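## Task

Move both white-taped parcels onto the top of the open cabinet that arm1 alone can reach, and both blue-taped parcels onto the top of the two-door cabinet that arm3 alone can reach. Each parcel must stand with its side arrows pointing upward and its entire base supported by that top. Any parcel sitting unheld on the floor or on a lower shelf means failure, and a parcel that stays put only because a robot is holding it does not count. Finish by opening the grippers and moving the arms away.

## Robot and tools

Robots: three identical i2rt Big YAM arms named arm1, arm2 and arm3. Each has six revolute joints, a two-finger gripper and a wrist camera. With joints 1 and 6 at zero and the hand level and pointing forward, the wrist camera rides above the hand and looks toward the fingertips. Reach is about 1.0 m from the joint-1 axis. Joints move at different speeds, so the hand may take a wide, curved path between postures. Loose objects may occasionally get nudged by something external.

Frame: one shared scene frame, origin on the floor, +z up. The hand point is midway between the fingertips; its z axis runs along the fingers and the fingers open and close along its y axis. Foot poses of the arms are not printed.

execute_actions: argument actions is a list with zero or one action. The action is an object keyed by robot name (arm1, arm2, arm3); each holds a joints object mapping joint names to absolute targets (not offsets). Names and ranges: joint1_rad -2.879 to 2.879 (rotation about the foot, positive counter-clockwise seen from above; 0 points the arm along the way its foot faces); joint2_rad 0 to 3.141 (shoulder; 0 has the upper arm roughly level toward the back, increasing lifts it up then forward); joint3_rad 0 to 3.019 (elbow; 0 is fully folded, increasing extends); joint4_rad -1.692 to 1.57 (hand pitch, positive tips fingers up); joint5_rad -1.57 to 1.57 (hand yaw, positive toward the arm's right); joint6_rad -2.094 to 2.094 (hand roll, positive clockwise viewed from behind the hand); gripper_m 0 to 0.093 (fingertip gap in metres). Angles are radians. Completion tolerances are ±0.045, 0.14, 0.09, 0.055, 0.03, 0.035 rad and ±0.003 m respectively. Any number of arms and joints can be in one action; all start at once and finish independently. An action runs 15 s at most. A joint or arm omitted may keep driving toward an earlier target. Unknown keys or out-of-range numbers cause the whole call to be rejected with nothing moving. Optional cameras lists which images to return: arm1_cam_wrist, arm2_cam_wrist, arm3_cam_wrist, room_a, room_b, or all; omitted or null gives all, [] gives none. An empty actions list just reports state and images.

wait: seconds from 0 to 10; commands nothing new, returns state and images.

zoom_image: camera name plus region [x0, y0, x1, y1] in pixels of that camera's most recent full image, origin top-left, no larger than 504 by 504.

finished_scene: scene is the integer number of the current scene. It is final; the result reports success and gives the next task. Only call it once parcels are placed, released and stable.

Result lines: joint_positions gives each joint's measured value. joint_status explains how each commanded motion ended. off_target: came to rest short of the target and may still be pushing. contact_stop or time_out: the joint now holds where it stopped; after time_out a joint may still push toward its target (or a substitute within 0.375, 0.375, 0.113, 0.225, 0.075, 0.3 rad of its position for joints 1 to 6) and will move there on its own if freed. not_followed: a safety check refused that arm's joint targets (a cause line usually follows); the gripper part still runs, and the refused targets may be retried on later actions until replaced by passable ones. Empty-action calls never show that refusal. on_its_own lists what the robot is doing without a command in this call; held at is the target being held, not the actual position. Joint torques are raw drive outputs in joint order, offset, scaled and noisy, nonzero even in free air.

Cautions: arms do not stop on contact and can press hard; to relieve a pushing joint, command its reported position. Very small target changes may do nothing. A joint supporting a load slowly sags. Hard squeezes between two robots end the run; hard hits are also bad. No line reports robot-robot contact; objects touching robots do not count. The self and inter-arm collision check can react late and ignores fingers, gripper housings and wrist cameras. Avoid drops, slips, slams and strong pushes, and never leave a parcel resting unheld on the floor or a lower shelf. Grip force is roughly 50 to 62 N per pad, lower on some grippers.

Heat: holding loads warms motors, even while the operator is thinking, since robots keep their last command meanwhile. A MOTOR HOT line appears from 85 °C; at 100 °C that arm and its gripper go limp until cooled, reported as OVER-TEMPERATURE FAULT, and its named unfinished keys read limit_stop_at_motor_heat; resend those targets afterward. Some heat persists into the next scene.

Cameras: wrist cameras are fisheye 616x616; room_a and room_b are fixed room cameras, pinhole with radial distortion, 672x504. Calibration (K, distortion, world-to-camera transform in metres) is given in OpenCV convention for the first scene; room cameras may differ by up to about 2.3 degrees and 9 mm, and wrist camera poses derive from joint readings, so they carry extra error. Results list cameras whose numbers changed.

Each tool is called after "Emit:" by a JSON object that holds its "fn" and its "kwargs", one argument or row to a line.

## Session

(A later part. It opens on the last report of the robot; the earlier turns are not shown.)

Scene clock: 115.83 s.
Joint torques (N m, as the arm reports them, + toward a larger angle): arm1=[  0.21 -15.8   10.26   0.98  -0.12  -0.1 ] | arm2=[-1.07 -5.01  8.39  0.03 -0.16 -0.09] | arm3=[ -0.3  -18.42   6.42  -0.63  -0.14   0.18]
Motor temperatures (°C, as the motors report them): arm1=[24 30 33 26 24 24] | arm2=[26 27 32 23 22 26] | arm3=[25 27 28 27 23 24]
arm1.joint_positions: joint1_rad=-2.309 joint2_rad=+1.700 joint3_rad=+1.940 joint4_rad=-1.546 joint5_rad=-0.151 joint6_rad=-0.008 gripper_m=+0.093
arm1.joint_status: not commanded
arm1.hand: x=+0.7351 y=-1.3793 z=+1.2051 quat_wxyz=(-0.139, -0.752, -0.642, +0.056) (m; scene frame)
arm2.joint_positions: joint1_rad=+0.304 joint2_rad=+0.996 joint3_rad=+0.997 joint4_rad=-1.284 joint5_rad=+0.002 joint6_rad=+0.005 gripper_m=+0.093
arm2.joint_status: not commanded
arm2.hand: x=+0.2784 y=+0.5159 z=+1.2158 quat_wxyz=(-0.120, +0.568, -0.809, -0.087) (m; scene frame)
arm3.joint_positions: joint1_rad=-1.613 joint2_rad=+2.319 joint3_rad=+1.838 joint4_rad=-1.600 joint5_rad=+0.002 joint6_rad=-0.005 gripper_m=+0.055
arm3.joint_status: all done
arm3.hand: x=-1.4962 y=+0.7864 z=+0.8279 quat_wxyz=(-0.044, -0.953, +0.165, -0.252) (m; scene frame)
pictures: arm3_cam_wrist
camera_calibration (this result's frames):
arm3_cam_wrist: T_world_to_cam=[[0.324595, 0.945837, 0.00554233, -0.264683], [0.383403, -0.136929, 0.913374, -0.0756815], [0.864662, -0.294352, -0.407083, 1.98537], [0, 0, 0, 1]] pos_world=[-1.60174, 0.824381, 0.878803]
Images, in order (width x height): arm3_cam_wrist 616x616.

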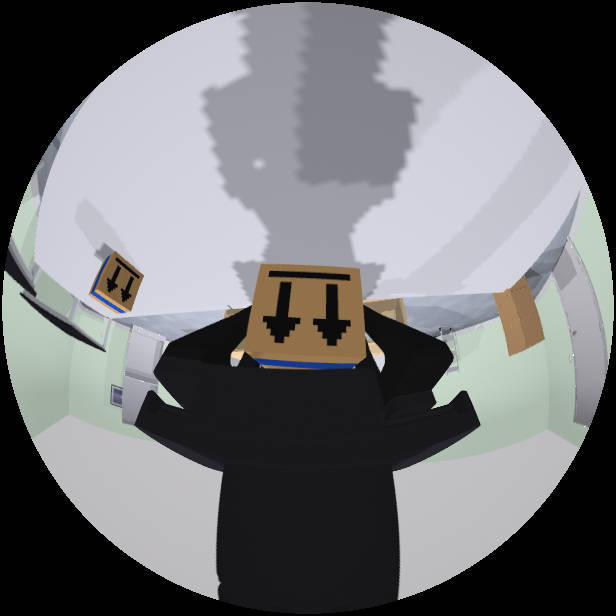

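Emit:
{"fn": "execute_actions", "kwargs": {
  "actions": [
    {"arm3":{"joints":{"joint2_rad":2.375,"joint4_rad":-1.555}}}
  ],
  "cameras": []
}}

Scene clock: 117.70 s.
Joint torques (N m, as the arm reports them, + toward a larger angle): arm1=[  0.29 -15.41  10.15   0.93  -0.11  -0.1 ] | arm2=[-0.93 -4.7   8.48  0.07 -0.2  -0.08] | arm3=[ -0.2  -18.64   6.14  -0.63  -0.14   0.18]
Motor temperatures (°C, as the motors report them): arm1=[24 30 33 26 24 24] | arm2=[26 27 32 23 22 26] | arm3=[25 27 28 27 23 24]
arm1.joint_positions: joint1_rad=-2.309 joint2_rad=+1.700 joint3_rad=+1.940 joint4_rad=-1.546 joint5_rad=-0.151 joint6_rad=-0.008 gripper_m=+0.093
arm1.joint_status: not commanded
arm1.hand: x=+0.7351 y=-1.3793 z=+1.2051 quat_wxyz=(-0.139, -0.752, -0.642, +0.056) (m; scene frame)
arm2.joint_positions: joint1_rad=+0.304 joint2_rad=+0.996 joint3_rad=+0.997 joint4_rad=-1.284 joint5_rad=+0.002 joint6_rad=+0.005 gripper_m=+0.093
arm2.joint_status: not commanded
arm2.hand: x=+0.2784 y=+0.5159 z=+1.2158 quat_wxyz=(-0.120, +0.568, -0.809, -0.087) (m; scene frame)
arm3.joint_positions: joint1_rad=-1.613 joint2_rad=+2.358 joint3_rad=+1.838 joint4_rad=-1.566 joint5_rad=+0.002 joint6_rad=-0.005 gripper_m=+0.055
arm3.joint_status: all done
arm3.hand: x=-1.4968 y=+0.7866 z=+0.8034 quat_wxyz=(-0.044, -0.952, +0.165, -0.254) (m; scene frame)
pictures: none
No camera images: the call's "cameras" was empty. Leave "cameras" out to get every camera's image.

Emit:
{"fn": "execute_actions", "kwargs": {
  "actions": [
    {"arm3":{"joints":{"joint2_rad":2.415,"joint4_rad":-1.515}}}
  ],
  "cameras": ["arm3_cam_wrist"]
}}

Scene clock: 119.83 s.
Joint torques (N m, as the arm reports them, + toward a larger angle): arm1=[ -0.55 -15.57  10.21   0.99  -0.12  -0.08] | arm2=[-1.09 -4.91  8.44  0.05 -0.17 -0.08] | arm3=[ -0.29 -17.94   6.12  -0.62  -0.07   0.18]
Motor temperatures (°C, as the motors report them): arm1=[24 30 33 26 24 24] | arm2=[26 27 32 23 22 26] | arm3=[25 27 28 27 23 24]
arm1.joint_positions: joint1_rad=-2.309 joint2_rad=+1.700 joint3_rad=+1.940 joint4_rad=-1.546 joint5_rad=-0.151 joint6_rad=-0.008 gripper_m=+0.093
arm1.joint_status: not commanded
arm1.hand: x=+0.7351 y=-1.3793 z=+1.2051 quat_wxyz=(-0.139, -0.752, -0.642, +0.056) (m; scene frame)
arm2.joint_positions: joint1_rad=+0.304 joint2_rad=+0.996 joint3_rad=+0.997 joint4_rad=-1.284 joint5_rad=+0.002 joint6_rad=+0.005 gripper_m=+0.093
arm2.joint_status: not commanded
arm2.hand: x=+0.2784 y=+0.5159 z=+1.2158 quat_wxyz=(-0.120, +0.568, -0.809, -0.087) (m; scene frame)
arm3.joint_positions: joint1_rad=-1.613 joint2_rad=+2.390 joint3_rad=+1.838 joint4_rad=-1.527 joint5_rad=+0.000 joint6_rad=-0.006 gripper_m=+0.055
arm3.joint_status: all done
arm3.hand: x=-1.4986 y=+0.7870 z=+0.7816 quat_wxyz=(-0.044, -0.953, +0.166, -0.250) (m; scene frame)
pictures: arm3_cam_wrist
camera_calibration (this result's frames):
arm3_cam_wrist: T_world_to_cam=[[0.325183, 0.945644, 0.00374503, -0.261745], [0.386187, -0.136413, 0.912278, -0.0277541], [0.863201, -0.295211, -0.409555, 1.96925], [0, 0, 0, 1]] pos_world=[-1.60403, 0.825076, 0.832818]
Images, in order (width x height): arm3_cam_wrist 616x616.

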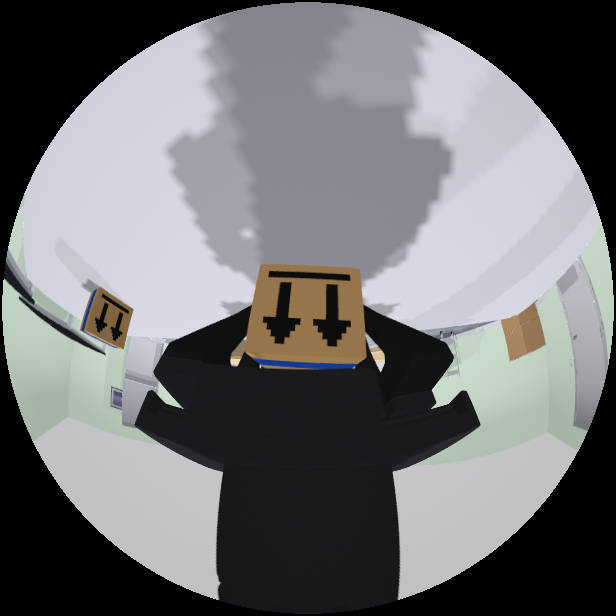

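Likely just touching; confirm.

Emit:
{"fn": "execute_actions", "kwargs": {
  "actions": [
    {"arm3":{"joints":{"joint2_rad":2.44}}}
  ],
  "cameras": []
}}

Scene clock: 122.70 s.
Joint torques (N m, as the arm reports them, + toward a larger angle): arm1=[  0.26 -15.73  10.22   0.9   -0.11  -0.09] | arm2=[-1.02 -4.91  8.49  0.08 -0.19 -0.09] | arm3=[ -0.26 -16.17   6.14  -0.58  -0.07   0.18]
Motor temperatures (°C, as the motors report them): arm1=[24 30 33 26 24 24] | arm2=[26 27 32 23 22 26] | arm3=[25 28 28 27 23 24]
arm1.joint_positions: joint1_rad=-2.309 joint2_rad=+1.700 joint3_rad=+1.940 joint4_rad=-1.546 joint5_rad=-0.151 joint6_rad=-0.008 gripper_m=+0.093
arm1.joint_status: not commanded
arm1.hand: x=+0.7351 y=-1.3793 z=+1.2051 quat_wxyz=(-0.139, -0.752, -0.642, +0.056) (m; scene frame)
arm2.joint_positions: joint1_rad=+0.304 joint2_rad=+0.996 joint3_rad=+0.997 joint4_rad=-1.284 joint5_rad=+0.002 joint6_rad=+0.005 gripper_m=+0.093
arm2.joint_status: not commanded
arm2.hand: x=+0.2784 y=+0.5159 z=+1.2158 quat_wxyz=(-0.120, +0.568, -0.809, -0.087) (m; scene frame)
arm3.joint_positions: joint1_rad=-1.613 joint2_rad=+2.390 joint3_rad=+1.838 joint4_rad=-1.527 joint5_rad=+0.000 joint6_rad=-0.006 gripper_m=+0.055
arm3.joint_status: all done
arm3.hand: x=-1.4986 y=+0.7870 z=+0.7816 quat_wxyz=(-0.044, -0.953, +0.166, -0.250) (m; scene frame)
pictures: none
No camera images: the call's "cameras" was empty. Leave "cameras" out to get every camera's image.

Emit:
{"fn": "execute_actions", "kwargs": {
  "actions": [
    {"arm3":{"joints":{"joint2_rad":2.39,"gripper_m":0.093}}}
  ],
  "cameras": []
}}

Emit:
{"fn": "execute_actions", "kwargs": {
  "actions": [
    {"arm3":{"joints":{"joint2_rad":1.7}}}
  ],
  "cameras": ["arm3_cam_wrist","room_a","room_b"]
}}

Scene clock: 126.27 s.
Joint torques (N m, as the arm reports them, + toward a larger angle): arm1=[  0.38 -15.48  10.14   0.87  -0.15  -0.07] | arm2=[-1.45 -4.99  8.39  0.01 -0.18 -0.09] | arm3=[ -0.48 -20.04   6.    -0.58  -0.06   0.18]
Motor temperatures (°C, as the motors report them): arm1=[24 30 33 26 24 24] | arm2=[26 27 32 23 22 26] | arm3=[25 28 28 27 23 24]
arm1.joint_positions: joint1_rad=-2.309 joint2_rad=+1.700 joint3_rad=+1.940 joint4_rad=-1.546 joint5_rad=-0.151 joint6_rad=-0.008 gripper_m=+0.093
arm1.joint_status: not commanded
arm1.hand: x=+0.7351 y=-1.3793 z=+1.2051 quat_wxyz=(-0.139, -0.752, -0.642, +0.056) (m; scene frame)
arm2.joint_positions: joint1_rad=+0.304 joint2_rad=+0.996 joint3_rad=+0.997 joint4_rad=-1.284 joint5_rad=+0.002 joint6_rad=+0.005 gripper_m=+0.093
arm2.joint_status: not commanded
arm2.hand: x=+0.2784 y=+0.5159 z=+1.2158 quat_wxyz=(-0.120, +0.568, -0.809, -0.087) (m; scene frame)
arm3.joint_positions: joint1_rad=-1.613 joint2_rad=+2.390 joint3_rad=+1.838 joint4_rad=-1.527 joint5_rad=+0.000 joint6_rad=-0.006 gripper_m=+0.093
arm3.joint_status: all done
arm3.hand: x=-1.4987 y=+0.7870 z=+0.7818 quat_wxyz=(-0.044, -0.953, +0.166, -0.250) (m; scene frame)
pictures: none
No camera images: the call's "cameras" was empty. Leave "cameras" out to get every camera's image.

Scene clock: 128.10 s.
Joint torques (N m, as the arm reports them, + toward a larger angle): arm1=[ -0.09 -15.17  10.31   0.99  -0.1   -0.11] | arm2=[-1.   -4.86  8.4   0.03 -0.18 -0.09] | arm3=[ -0.27 -13.93   8.56   0.35  -0.06   0.18]
Motor temperatures (°C, as the motors report them): arm1=[24 30 33 26 24 24] | arm2=[26 27 32 23 22 26] | arm3=[25 28 28 27 23 24]
arm1.joint_positions: joint1_rad=-2.309 joint2_rad=+1.700 joint3_rad=+1.940 joint4_rad=-1.546 joint5_rad=-0.151 joint6_rad=-0.008 gripper_m=+0.093
arm1.joint_status: not commanded
arm1.hand: x=+0.7351 y=-1.3793 z=+1.2051 quat_wxyz=(-0.139, -0.752, -0.642, +0.056) (m; scene frame)
arm2.joint_positions: joint1_rad=+0.304 joint2_rad=+0.996 joint3_rad=+0.997 joint4_rad=-1.284 joint5_rad=+0.002 joint6_rad=+0.005 gripper_m=+0.093
arm2.joint_status: not commanded
arm2.hand: x=+0.2784 y=+0.5159 z=+1.2158 quat_wxyz=(-0.120, +0.568, -0.809, -0.087) (m; scene frame)
arm3.joint_positions: joint1_rad=-1.613 joint2_rad=+1.694 joint3_rad=+1.833 joint4_rad=-1.519 joint5_rad=+0.000 joint6_rad=-0.006 gripper_m=+0.093
arm3.joint_status: all done
arm3.hand: x=-1.5105 y=+0.7910 z=+1.1666 quat_wxyz=(+0.017, -0.981, +0.170, +0.090) (m; scene frame)
pictures: arm3_cam_wrist, room_a, room_b
camera_calibration (this result's frames):
arm3_cam_wrist: T_world_to_cam=[[0.331014, 0.943509, 0.0148768, -0.265606], [0.847207, -0.304097, 0.43562, 1.01123], [0.415535, -0.131593, -0.900008, 1.90488], [0, 0, 0, 1]] pos_world=[-1.56034, 0.80878, 1.27785]
Images, in order (width x height): arm3_cam_wrist 616x616, room_a 672x504, room_b 672x504.

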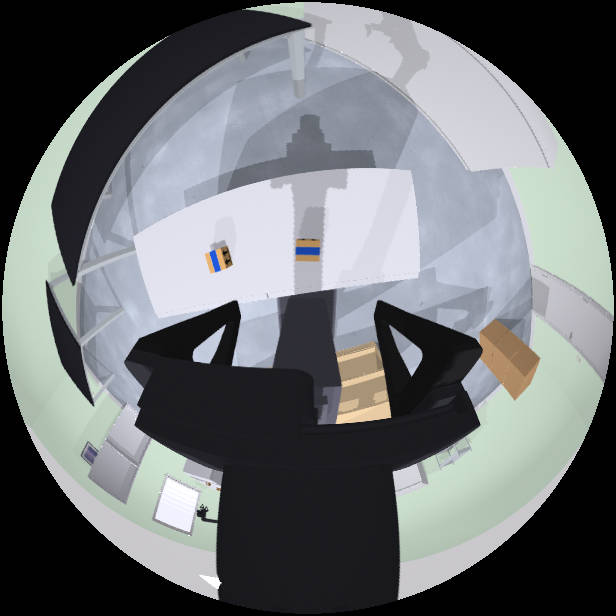

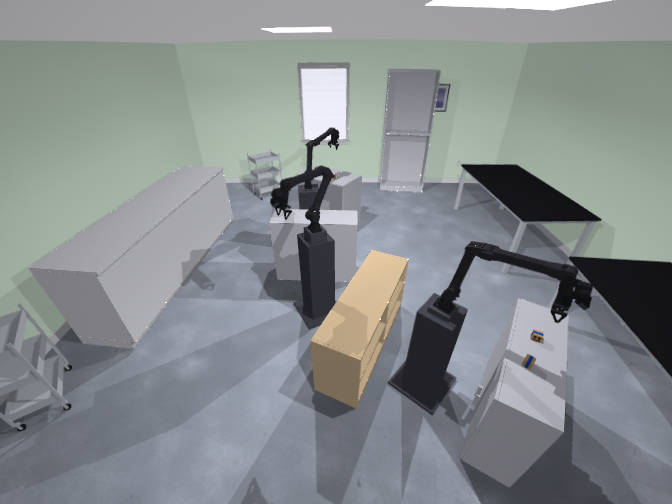

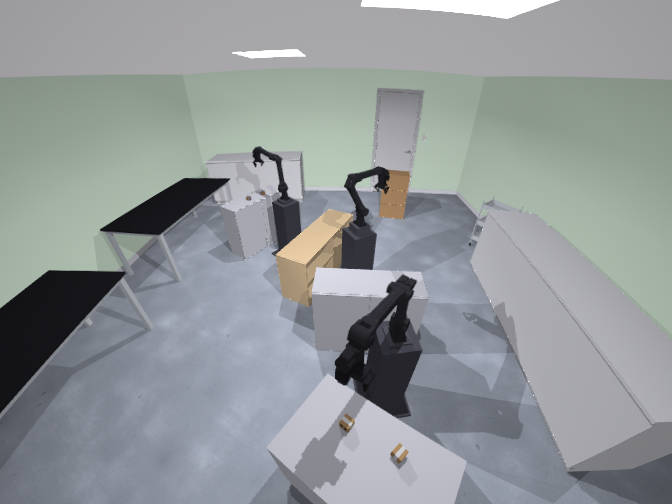

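Emit:
{"fn": "finished_scene", "kwargs": {
  "scene": 2
}}

The scene is finished: the task was done.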